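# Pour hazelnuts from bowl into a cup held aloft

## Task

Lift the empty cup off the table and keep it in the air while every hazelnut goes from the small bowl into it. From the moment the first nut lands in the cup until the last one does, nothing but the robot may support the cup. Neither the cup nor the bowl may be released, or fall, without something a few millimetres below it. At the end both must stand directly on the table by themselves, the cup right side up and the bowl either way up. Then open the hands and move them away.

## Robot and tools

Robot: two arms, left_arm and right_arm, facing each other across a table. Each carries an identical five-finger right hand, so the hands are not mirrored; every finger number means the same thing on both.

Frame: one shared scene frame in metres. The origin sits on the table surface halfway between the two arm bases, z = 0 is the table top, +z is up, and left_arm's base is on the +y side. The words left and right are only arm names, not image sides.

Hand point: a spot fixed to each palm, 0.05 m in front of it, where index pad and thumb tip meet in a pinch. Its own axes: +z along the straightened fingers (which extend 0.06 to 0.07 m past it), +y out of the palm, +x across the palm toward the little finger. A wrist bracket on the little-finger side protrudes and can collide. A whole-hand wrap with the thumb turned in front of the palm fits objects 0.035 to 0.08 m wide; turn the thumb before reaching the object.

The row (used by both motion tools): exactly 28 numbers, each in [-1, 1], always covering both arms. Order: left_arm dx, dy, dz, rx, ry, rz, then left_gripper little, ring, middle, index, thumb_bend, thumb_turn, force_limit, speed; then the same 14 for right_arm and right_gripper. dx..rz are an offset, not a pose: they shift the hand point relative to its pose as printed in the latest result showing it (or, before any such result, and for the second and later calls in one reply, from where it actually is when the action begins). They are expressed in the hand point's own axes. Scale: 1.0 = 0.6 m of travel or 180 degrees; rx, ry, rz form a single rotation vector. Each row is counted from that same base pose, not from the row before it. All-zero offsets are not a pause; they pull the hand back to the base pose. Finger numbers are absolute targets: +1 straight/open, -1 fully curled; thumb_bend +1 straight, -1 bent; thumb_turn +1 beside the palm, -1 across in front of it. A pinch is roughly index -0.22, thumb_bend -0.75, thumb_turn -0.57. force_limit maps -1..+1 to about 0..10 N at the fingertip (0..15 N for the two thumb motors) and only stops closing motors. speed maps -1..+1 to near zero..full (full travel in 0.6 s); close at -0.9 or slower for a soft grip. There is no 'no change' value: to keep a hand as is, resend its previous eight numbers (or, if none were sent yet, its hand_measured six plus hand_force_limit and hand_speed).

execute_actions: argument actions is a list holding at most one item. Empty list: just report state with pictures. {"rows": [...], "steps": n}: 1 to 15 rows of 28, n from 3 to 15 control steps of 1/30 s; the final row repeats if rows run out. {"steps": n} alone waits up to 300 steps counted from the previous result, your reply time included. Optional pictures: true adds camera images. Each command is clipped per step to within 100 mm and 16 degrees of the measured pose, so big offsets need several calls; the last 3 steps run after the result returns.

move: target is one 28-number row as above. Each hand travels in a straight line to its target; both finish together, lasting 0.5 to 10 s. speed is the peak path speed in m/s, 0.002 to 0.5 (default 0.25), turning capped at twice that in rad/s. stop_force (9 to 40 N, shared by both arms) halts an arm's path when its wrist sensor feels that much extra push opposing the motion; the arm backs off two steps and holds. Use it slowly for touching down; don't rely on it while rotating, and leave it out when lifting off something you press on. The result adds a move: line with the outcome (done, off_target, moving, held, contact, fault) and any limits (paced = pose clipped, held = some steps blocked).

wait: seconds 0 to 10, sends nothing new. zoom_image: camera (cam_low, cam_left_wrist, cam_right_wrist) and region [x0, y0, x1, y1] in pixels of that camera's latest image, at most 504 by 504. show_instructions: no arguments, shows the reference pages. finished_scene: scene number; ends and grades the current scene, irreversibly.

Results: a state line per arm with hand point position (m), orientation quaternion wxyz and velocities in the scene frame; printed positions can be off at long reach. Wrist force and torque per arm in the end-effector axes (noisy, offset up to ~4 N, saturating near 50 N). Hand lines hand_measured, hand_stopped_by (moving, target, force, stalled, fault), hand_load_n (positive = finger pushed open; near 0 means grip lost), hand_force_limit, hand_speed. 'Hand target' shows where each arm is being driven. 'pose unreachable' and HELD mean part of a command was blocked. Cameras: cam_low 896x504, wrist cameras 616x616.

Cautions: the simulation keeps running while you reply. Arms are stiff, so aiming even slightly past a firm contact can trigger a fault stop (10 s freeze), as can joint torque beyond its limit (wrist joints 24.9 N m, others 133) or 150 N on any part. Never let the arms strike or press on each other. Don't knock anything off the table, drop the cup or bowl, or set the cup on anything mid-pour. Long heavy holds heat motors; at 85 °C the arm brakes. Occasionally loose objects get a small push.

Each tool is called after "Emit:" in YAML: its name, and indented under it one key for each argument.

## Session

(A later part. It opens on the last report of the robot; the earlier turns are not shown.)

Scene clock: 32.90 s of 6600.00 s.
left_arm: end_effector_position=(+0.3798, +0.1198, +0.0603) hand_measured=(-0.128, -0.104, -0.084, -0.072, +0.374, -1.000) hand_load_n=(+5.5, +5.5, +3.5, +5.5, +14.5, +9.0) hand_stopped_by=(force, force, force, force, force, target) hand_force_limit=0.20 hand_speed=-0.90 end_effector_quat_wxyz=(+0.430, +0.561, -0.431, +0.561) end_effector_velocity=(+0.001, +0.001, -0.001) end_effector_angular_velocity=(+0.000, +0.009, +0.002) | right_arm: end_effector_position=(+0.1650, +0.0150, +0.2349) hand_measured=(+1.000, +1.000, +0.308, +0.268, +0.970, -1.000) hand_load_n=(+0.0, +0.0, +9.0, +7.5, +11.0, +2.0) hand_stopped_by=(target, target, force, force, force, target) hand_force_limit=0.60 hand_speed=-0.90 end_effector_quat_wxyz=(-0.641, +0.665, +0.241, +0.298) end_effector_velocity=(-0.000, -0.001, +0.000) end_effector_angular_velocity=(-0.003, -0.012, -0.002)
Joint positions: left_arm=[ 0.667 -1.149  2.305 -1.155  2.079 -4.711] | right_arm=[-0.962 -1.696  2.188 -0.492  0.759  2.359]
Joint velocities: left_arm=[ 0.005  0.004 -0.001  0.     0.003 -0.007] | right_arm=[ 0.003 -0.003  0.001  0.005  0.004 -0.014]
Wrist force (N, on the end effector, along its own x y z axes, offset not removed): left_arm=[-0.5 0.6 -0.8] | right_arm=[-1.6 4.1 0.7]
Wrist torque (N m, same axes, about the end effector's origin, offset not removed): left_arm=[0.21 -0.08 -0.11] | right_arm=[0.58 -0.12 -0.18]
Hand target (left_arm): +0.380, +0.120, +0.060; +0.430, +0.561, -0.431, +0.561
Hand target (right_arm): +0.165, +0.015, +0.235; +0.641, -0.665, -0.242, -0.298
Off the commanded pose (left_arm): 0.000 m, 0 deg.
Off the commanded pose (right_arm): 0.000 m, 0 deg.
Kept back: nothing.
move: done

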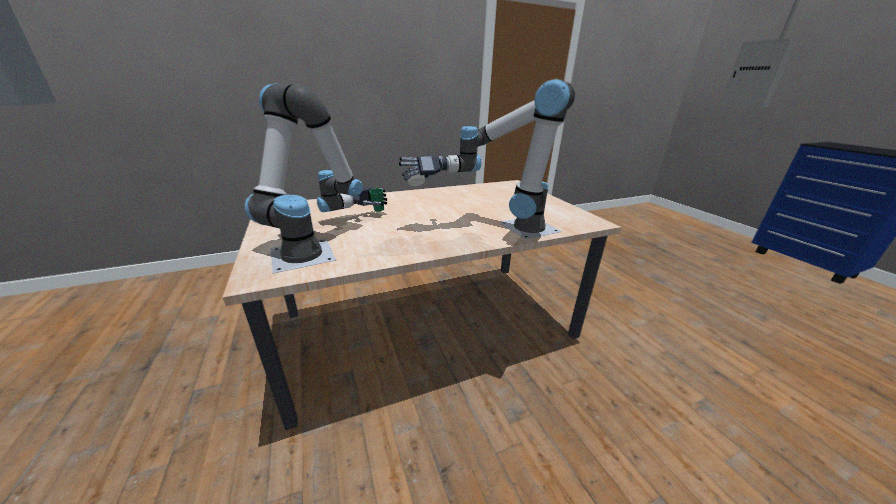

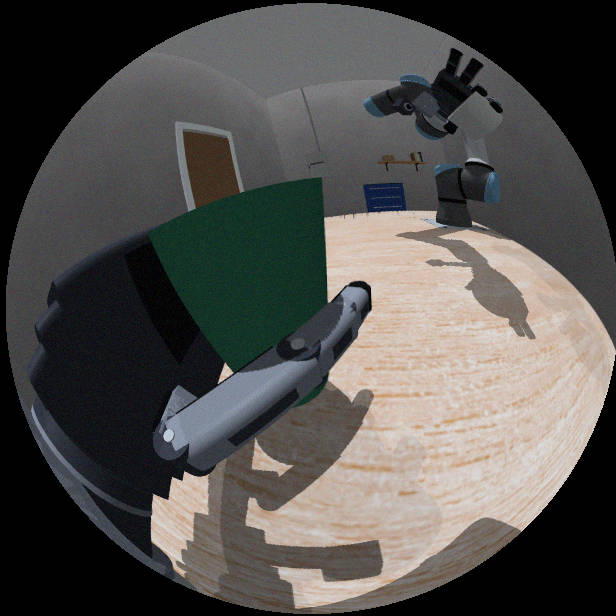

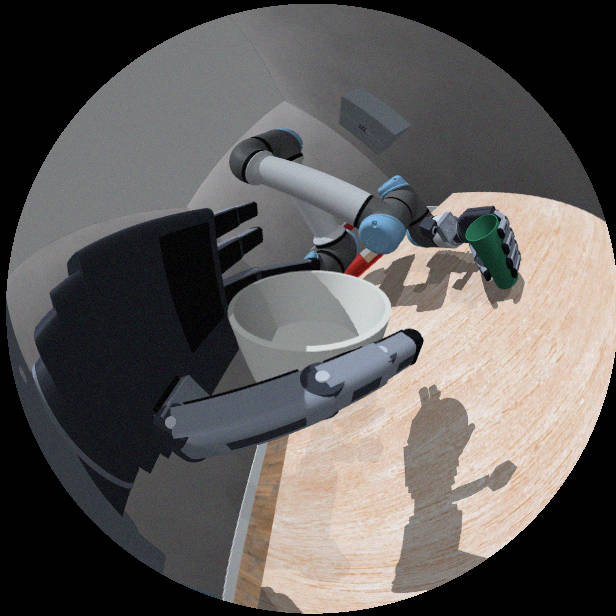

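Emit:
move:
  target: [-0.024,0,0,0,0,0,-0.95,-0.95,-0.95,-0.95,-0.6,-1,0.2,-0.9, -0.1356,0.3493,-0.0955,-0.1052,0.0437,-0.248,1,1,-0.95,-0.95,0.8,-1,0.6,-0.9]
  speed: 0.25

Emit:
move:
  target: [-0.027,0,0,0,0,0,-0.95,-0.95,-0.95,-0.95,-0.6,-1,0.2,-0.9, -0.028,0,0,0,0,0,1,1,-0.95,-0.95,0.8,-1,0.6,-0.9]
  speed: 0.006
  stop_force: 9

Scene clock: 35.43 s of 6600.00 s.
left_arm: end_effector_position=(+0.3798, +0.1198, +0.0459) hand_measured=(-0.128, -0.104, -0.084, -0.072, +0.374, -1.000) hand_load_n=(+5.5, +5.5, +3.5, +5.5, +14.5, +9.0) hand_stopped_by=(force, force, force, force, force, target) hand_force_limit=0.20 hand_speed=-0.90 end_effector_quat_wxyz=(+0.430, +0.561, -0.431, +0.561) end_effector_velocity=(-0.000, +0.000, +0.000) end_effector_angular_velocity=(-0.000, -0.000, -0.000) | right_arm: end_effector_position=(+0.2500, -0.0499, +0.0291) hand_measured=(+1.000, +1.000, +0.308, +0.268, +0.970, -1.000) hand_load_n=(+0.0, +0.0, +9.0, +7.5, +10.5, +2.5) hand_stopped_by=(target, target, force, force, force, target) hand_force_limit=0.60 hand_speed=-0.90 end_effector_quat_wxyz=(-0.381, +0.597, +0.380, +0.596) end_effector_velocity=(+0.001, -0.000, -0.002) end_effector_angular_velocity=(+0.005, -0.008, -0.003)
Joint positions: left_arm=[ 0.667 -1.106  2.307 -1.199  2.079 -4.711] | right_arm=[-0.94  -1.12   2.503 -1.382  1.13   1.572]
Joint velocities: left_arm=[-0.    -0.     0.001 -0.001 -0.     0.   ] | right_arm=[-0.     0.015  0.001 -0.025  0.003 -0.001]
Wrist force (N, on the end effector, along its own x y z axes, offset not removed): left_arm=[-1.5 2.7 -1.2] | right_arm=[-2.9 1.2 -1.0]
Wrist torque (N m, same axes, about the end effector's origin, offset not removed): left_arm=[0.57 0.03 -0.20] | right_arm=[0.40 0.14 -0.12]
Hand target (left_arm): +0.380, +0.120, +0.046; +0.430, +0.561, -0.431, +0.561
Hand target (right_arm): +0.250, -0.050, +0.029; -0.380, +0.596, +0.380, +0.596
Off the commanded pose (left_arm): 0.000 m, 0 deg.
Off the commanded pose (right_arm): 0.000 m, 0 deg.
Kept back: nothing.
move: done

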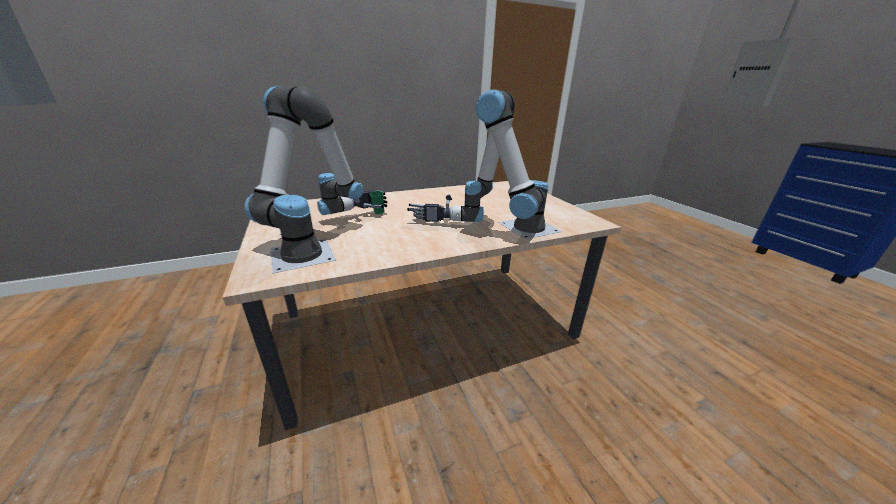

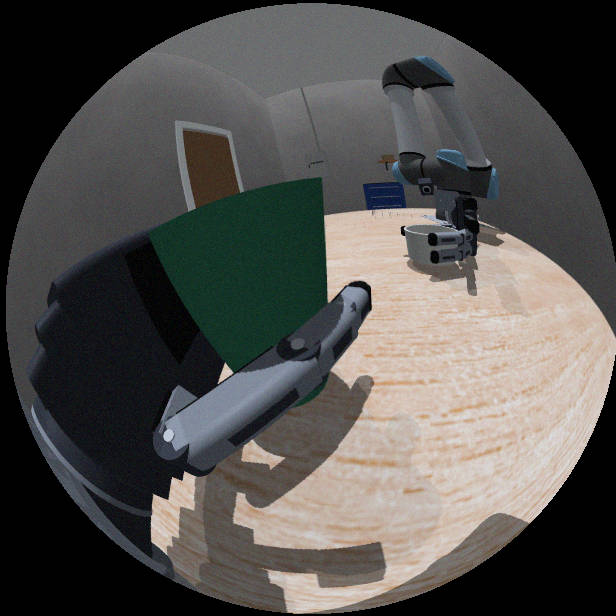

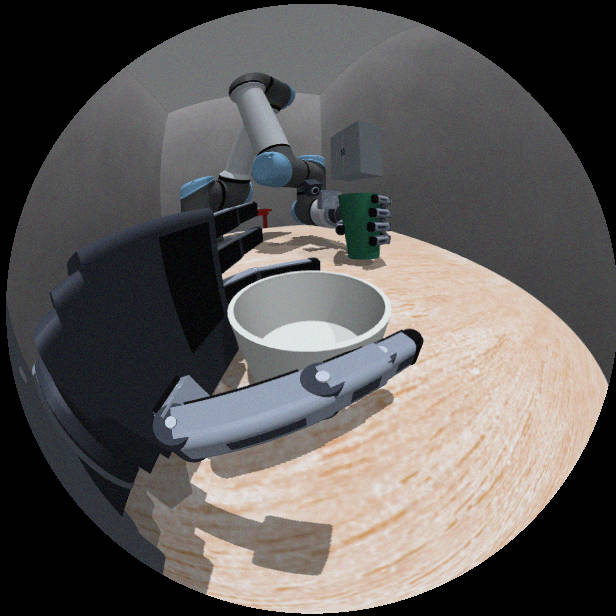

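Scene clock: 37.67 s of 6600.00 s.
left_arm: end_effector_position=(+0.3798, +0.1198, +0.0366) hand_measured=(-0.128, -0.104, -0.084, -0.072, +0.374, -1.000) hand_load_n=(+5.0, +5.0, +3.0, +5.0, +13.5, +4.5) hand_stopped_by=(force, force, force, force, force, target) hand_force_limit=0.20 hand_speed=-0.90 end_effector_quat_wxyz=(+0.430, +0.561, -0.431, +0.561) end_effector_velocity=(+0.001, +0.000, +0.001) end_effector_angular_velocity=(-0.001, -0.000, +0.002) | right_arm: end_effector_position=(+0.2501, -0.0498, +0.0181) hand_measured=(+1.000, +1.000, +0.308, +0.268, +0.970, -1.000) hand_load_n=(+0.0, +0.0, +9.0, +7.0, +11.0, -0.5) hand_stopped_by=(target, target, force, force, force, target) hand_force_limit=0.60 hand_speed=-0.90 end_effector_quat_wxyz=(-0.381, +0.596, +0.380, +0.596) end_effector_velocity=(-0.000, -0.000, +0.001) end_effector_angular_velocity=(-0.002, +0.002, -0.001)
Joint positions: left_arm=[ 0.667 -1.079  2.308 -1.228  2.079 -4.711] | right_arm=[-0.94  -1.078  2.502 -1.424  1.13   1.572]
Joint velocities: left_arm=[ 0.001 -0.002 -0.     0.001 -0.    -0.   ] | right_arm=[ 0.    -0.008 -0.     0.011  0.001 -0.   ]
Wrist force (N, on the end effector, along its own x y z axes, offset not removed): left_arm=[5.1 3.1 -0.8] | right_arm=[9.4 0.2 1.9]
Wrist torque (N m, same axes, about the end effector's origin, offset not removed): left_arm=[0.31 -0.42 -0.06] | right_arm=[-0.33 0.18 0.04]
Hand target (left_arm): +0.380, +0.120, +0.037; +0.430, +0.561, -0.431, +0.561
Hand target (right_arm): +0.250, -0.050, +0.018; -0.381, +0.596, +0.380, +0.596
Off the commanded pose (left_arm): 0.007 m, 0 deg.
Off the commanded pose (right_arm): 0.006 m, 0 deg.
Kept back: nothing.
move: contact (left_arm, right_arm)

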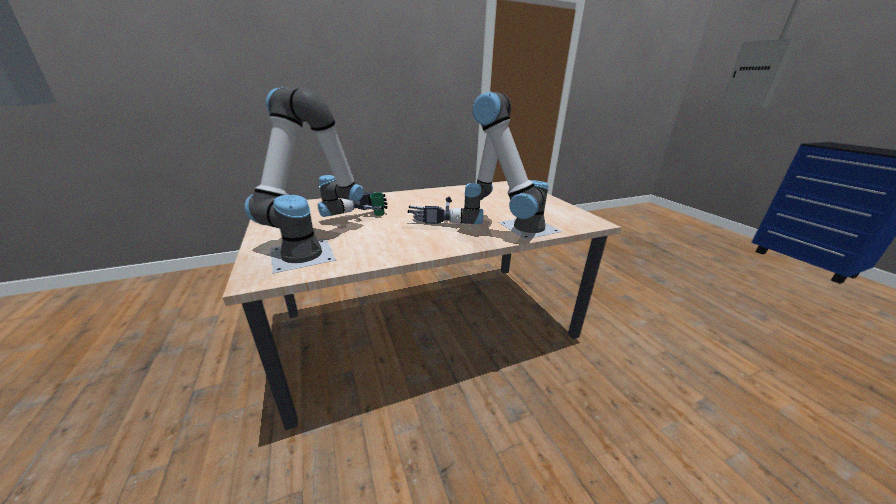

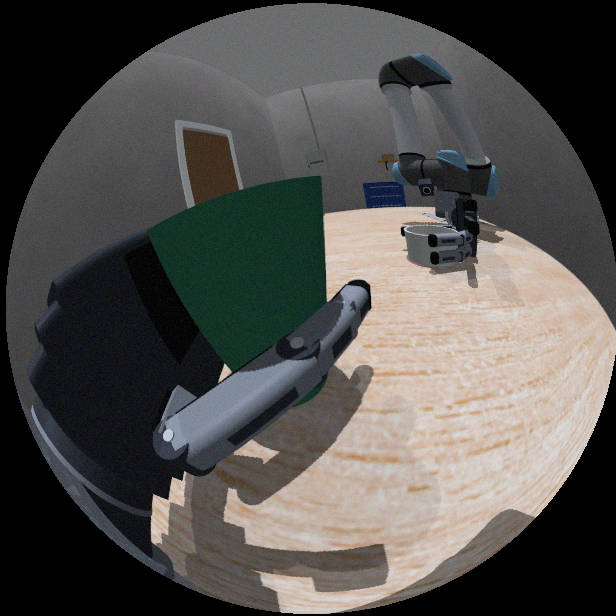

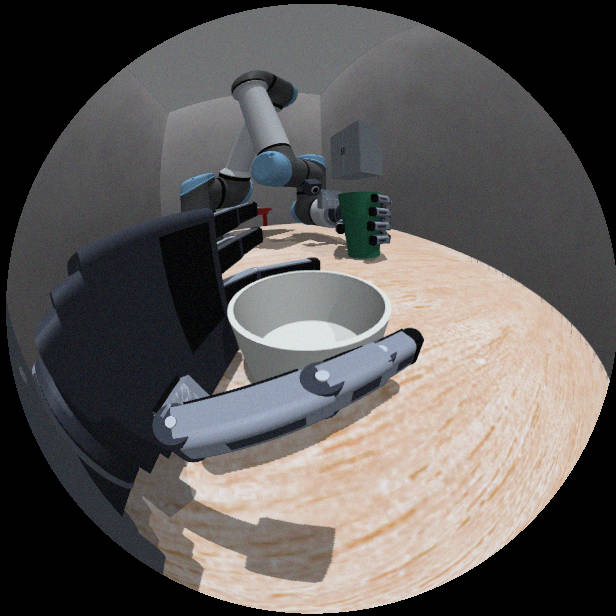

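Both are in contact with the table. Releasing.

Emit:
move:
  target: [0,0,0,0,0,0,1,1,1,1,1,-1,0.2,-0.5, 0,0,0,0,0,0,1,1,1,1,1,-1,0.6,-0.5]
  speed: 0.05

Emit:
move:
  target: [0.002,-0.02,-0.07,0,0,0,1,1,1,1,1,-1,0.2,-0.5, 0.003,-0.02,-0.07,0,0,0,1,1,1,1,1,-1,0.6,-0.5]
  speed: 0.08

Scene clock: 39.53 s of 6600.00 s.
left_arm: end_effector_position=(+0.3798, +0.1198, +0.0366) hand_measured=(+1.000, +1.000, +1.000, +1.000, +1.000, -1.000) hand_load_n=(+0.0, +0.0, +0.0, +0.0, +0.0, +0.0) hand_stopped_by=(target, target, target, target, target, target) hand_force_limit=0.20 hand_speed=-0.50 end_effector_quat_wxyz=(+0.430, +0.561, -0.431, +0.561) end_effector_velocity=(+0.000, -0.000, +0.000) end_effector_angular_velocity=(-0.001, -0.001, -0.000) | right_arm: end_effector_position=(+0.2501, -0.0498, +0.0181) hand_measured=(+1.000, +1.000, +1.000, +1.000, +1.000, -1.000) hand_load_n=(+0.0, +0.0, +0.0, +0.0, +0.0, +0.0) hand_stopped_by=(target, target, target, target, target, target) hand_force_limit=0.60 hand_speed=-0.50 end_effector_quat_wxyz=(-0.381, +0.596, +0.380, +0.596) end_effector_velocity=(-0.000, +0.000, +0.001) end_effector_angular_velocity=(+0.001, -0.002, +0.000)
Joint positions: left_arm=[ 0.667 -1.079  2.308 -1.228  2.079 -4.711] | right_arm=[-0.94  -1.078  2.502 -1.424  1.13   1.572]
Joint velocities: left_arm=[-0.     0.    -0.001 -0.001  0.     0.   ] | right_arm=[ 0.    -0.002  0.    -0.    -0.    -0.001]
Wrist force (N, on the end effector, along its own x y z axes, offset not removed): left_arm=[1.3 1.2 -1.1] | right_arm=[1.7 0.8 -1.7]
Wrist torque (N m, same axes, about the end effector's origin, offset not removed): left_arm=[0.24 -0.26 -0.02] | right_arm=[0.23 -0.21 0.05]
Hand target (left_arm): +0.380, +0.120, +0.037; +0.430, +0.561, -0.431, +0.561
Hand target (right_arm): +0.250, -0.050, +0.018; -0.381, +0.596, +0.380, +0.596
Off the commanded pose (left_arm): 0.000 m, 0 deg.
Off the commanded pose (right_arm): 0.000 m, 0 deg.
Kept back: nothing.
move: done

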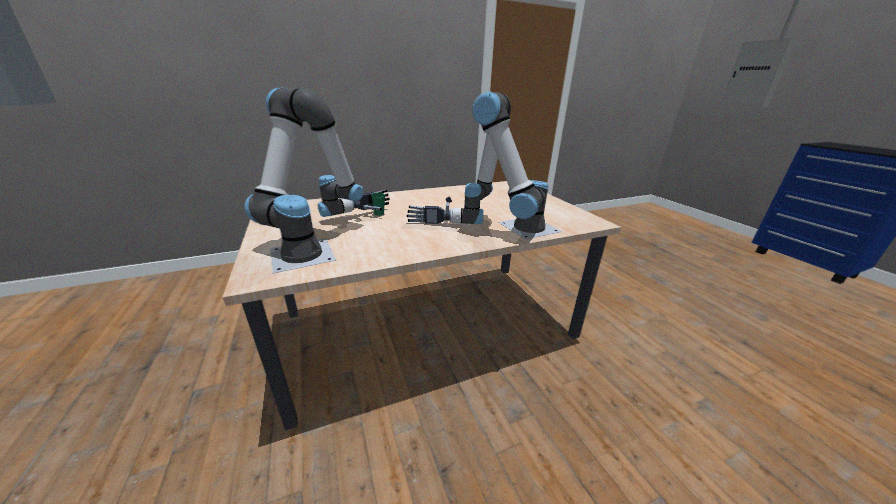

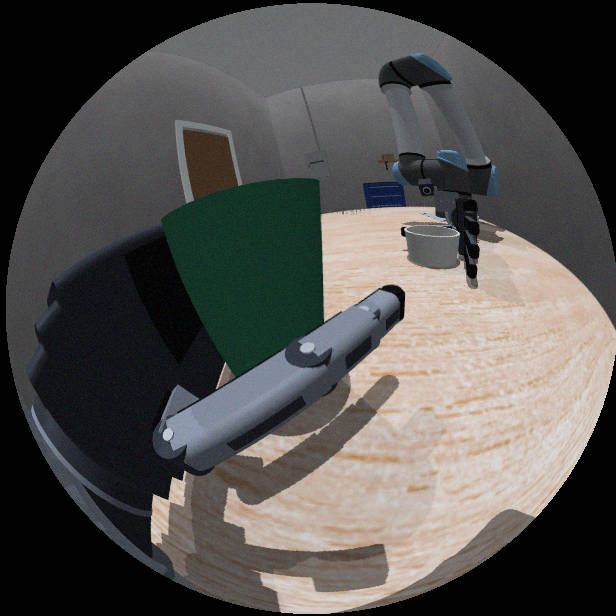

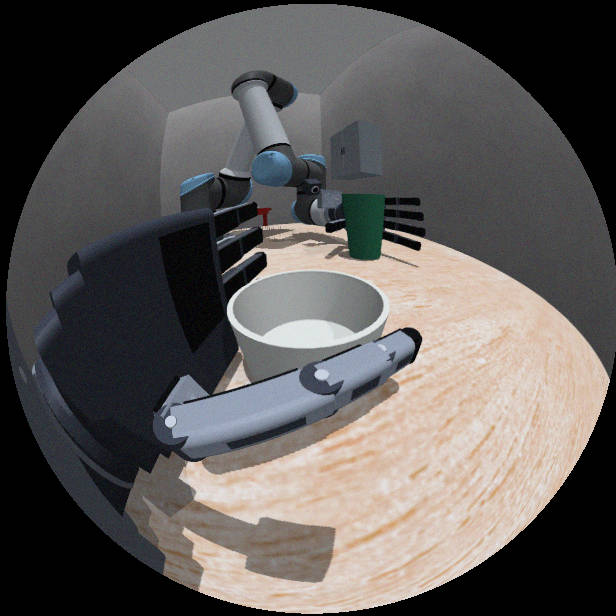

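Scene clock: 40.53 s of 6600.00 s.
left_arm: end_effector_position=(+0.3805, +0.1632, +0.0378) hand_measured=(+1.000, +1.000, +1.000, +1.000, +1.000, -1.000) hand_load_n=(+0.0, +0.0, +0.0, +0.0, +0.0, +0.0) hand_stopped_by=(target, target, target, target, target, target) hand_force_limit=0.20 hand_speed=-0.50 end_effector_quat_wxyz=(+0.430, +0.561, -0.431, +0.561) end_effector_velocity=(-0.000, +0.002, -0.000) end_effector_angular_velocity=(+0.000, +0.001, -0.000) | right_arm: end_effector_position=(+0.2217, -0.0827, +0.0200) hand_measured=(+1.000, +1.000, +1.000, +1.000, +1.000, -1.000) hand_load_n=(+0.0, +0.0, +0.0, +0.0, +0.0, +0.0) hand_stopped_by=(target, target, target, target, target, target) hand_force_limit=0.60 hand_speed=-0.50 end_effector_quat_wxyz=(-0.380, +0.596, +0.380, +0.596) end_effector_velocity=(-0.001, -0.002, +0.001) end_effector_angular_velocity=(+0.001, -0.002, -0.001)
Joint positions: left_arm=[ 0.766 -1.099  2.35  -1.25   2.178 -4.711] | right_arm=[-0.974 -1.105  2.624 -1.518  1.096  1.571]
Joint velocities: left_arm=[ 0.006 -0.001  0.002 -0.     0.006 -0.001] | right_arm=[-0.004 -0.003  0.007 -0.005 -0.003 -0.   ]
Wrist force (N, on the end effector, along its own x y z axes, offset not removed): left_arm=[0.1 1.8 0.8] | right_arm=[0.2 1.2 0.5]
Wrist torque (N m, same axes, about the end effector's origin, offset not removed): left_arm=[0.25 -0.05 -0.02] | right_arm=[0.15 -0.20 -0.03]
Hand target (left_arm): +0.381, +0.163, +0.038; +0.430, +0.561, -0.431, +0.561
Hand target (right_arm): +0.222, -0.083, +0.020; -0.381, +0.596, +0.380, +0.596
Off the commanded pose (left_arm): 0.000 m, 0 deg.
Off the commanded pose (right_arm): 0.000 m, 0 deg.
Kept back: nothing.
move: done

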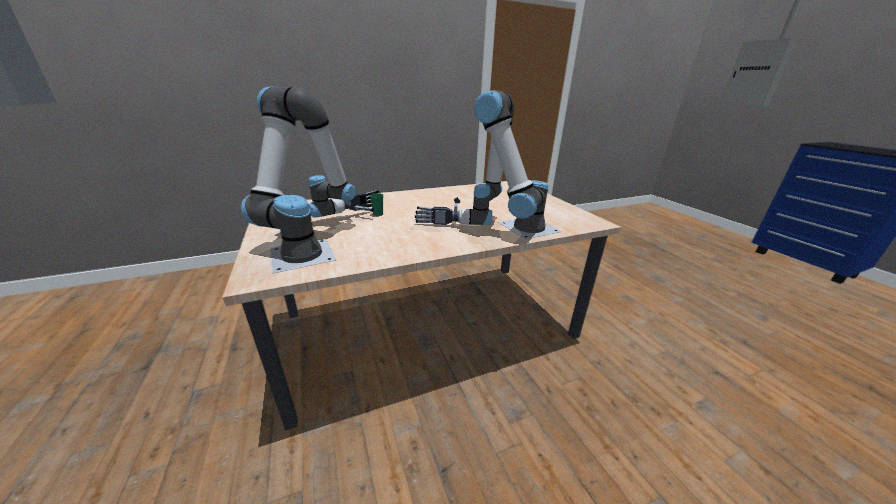

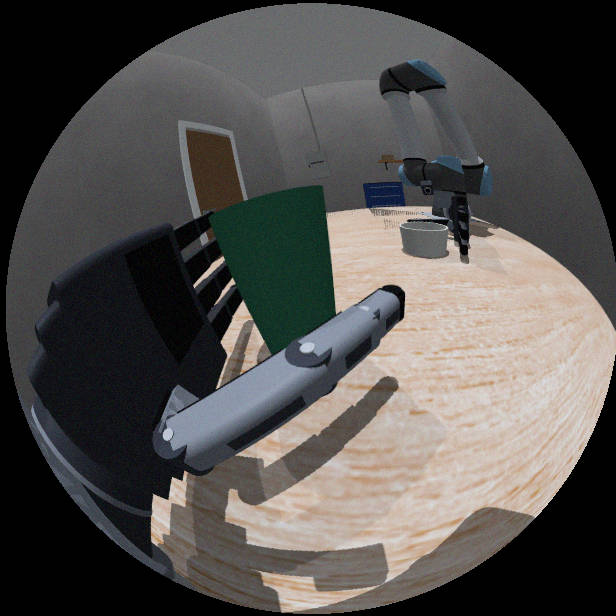

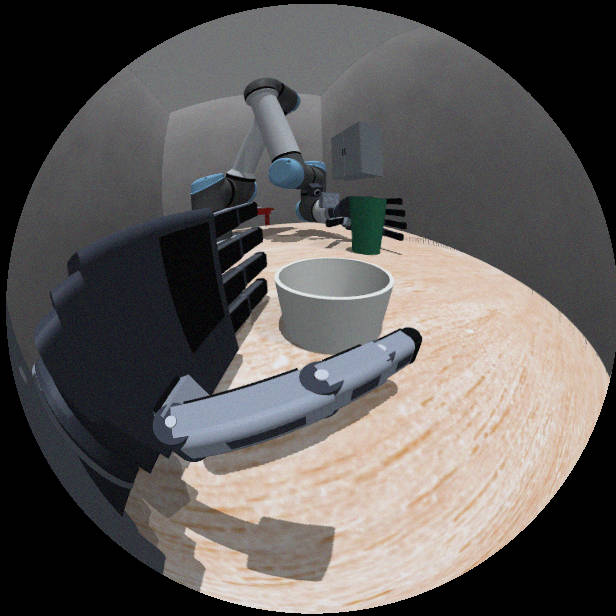

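Emit:
move:
  target: [0.4,0,-0.03,0.13,0,0,1,1,1,1,1,-1,0.2,-0.5, 0.4,-0.05,0,0,0,0,1,1,1,1,1,-1,0.6,-0.5]
  speed: 0.3

Scene clock: 42.27 s of 6600.00 s.
left_arm: end_effector_position=(+0.3754, +0.1805, +0.2775) hand_measured=(+1.000, +1.000, +1.000, +1.000, +1.000, -1.000) hand_load_n=(+0.0, +0.0, +0.0, +0.0, +0.0, +0.0) hand_stopped_by=(target, target, target, target, target, target) hand_force_limit=0.20 hand_speed=-0.50 end_effector_quat_wxyz=(+0.308, +0.636, -0.309, +0.637) end_effector_velocity=(-0.001, -0.002, +0.001) end_effector_angular_velocity=(+0.006, +0.003, +0.009) | right_arm: end_effector_position=(+0.1944, -0.0701, +0.2601) hand_measured=(+1.000, +1.000, +1.000, +1.000, +1.000, -1.000) hand_load_n=(+0.0, +0.0, +0.0, +0.0, +0.0, +0.0) hand_stopped_by=(target, target, target, target, target, target) hand_force_limit=0.60 hand_speed=-0.50 end_effector_quat_wxyz=(-0.381, +0.596, +0.380, +0.596) end_effector_velocity=(+0.000, +0.000, +0.000) end_effector_angular_velocity=(-0.007, +0.005, -0.001)
Joint positions: left_arm=[ 0.439 -1.945  2.337 -0.392  1.444 -4.711] | right_arm=[-0.845 -1.894  2.356 -0.463  1.225  1.572]
Joint velocities: left_arm=[-0.02  -0.007 -0.004  0.018 -0.029  0.001] | right_arm=[ 0.002  0.002 -0.008  0.015  0.003 -0.002]
Wrist force (N, on the end effector, along its own x y z axes, offset not removed): left_arm=[0.6 1.9 1.5] | right_arm=[-0.3 -2.8 0.7]
Wrist torque (N m, same axes, about the end effector's origin, offset not removed): left_arm=[0.28 -0.24 -0.13] | right_arm=[-0.33 -0.12 -0.26]
Hand target (left_arm): +0.375, +0.180, +0.278; +0.307, +0.636, -0.309, +0.637
Hand target (right_arm): +0.194, -0.070, +0.260; -0.380, +0.596, +0.380, +0.596
Off the commanded pose (left_arm): 0.000 m, 0 deg.
Off the commanded pose (right_arm): 0.000 m, 0 deg.
Kept back: nothing.
move: done

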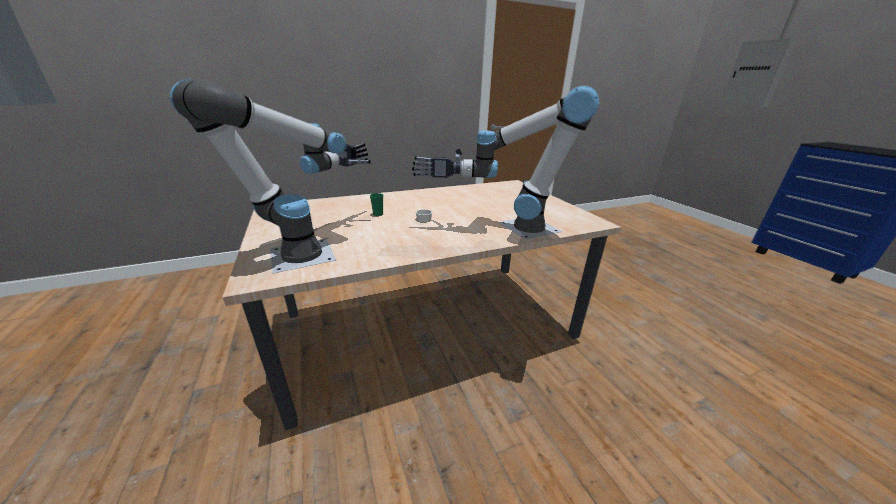

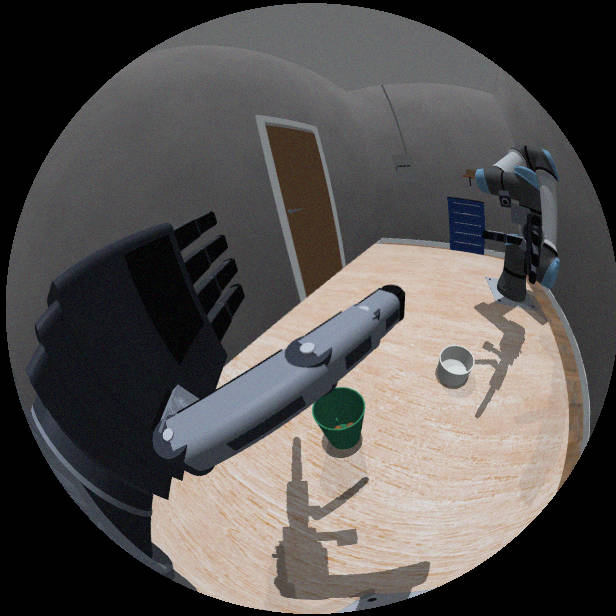

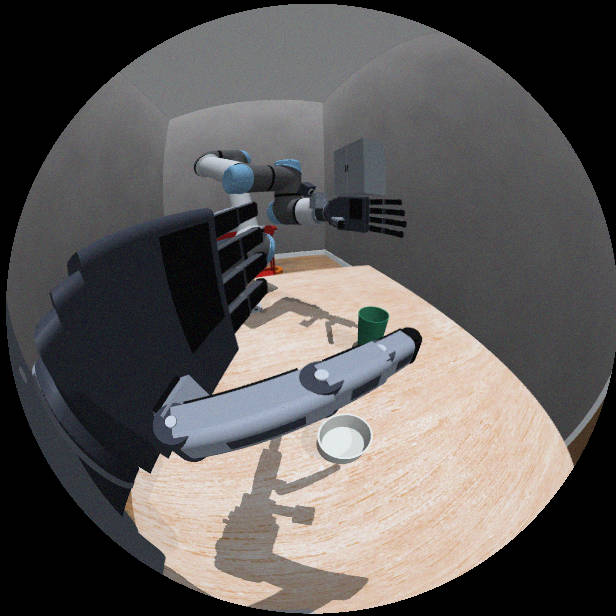

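Emit:
finished_scene:
  scene: 2

The scene is finished: the task was done.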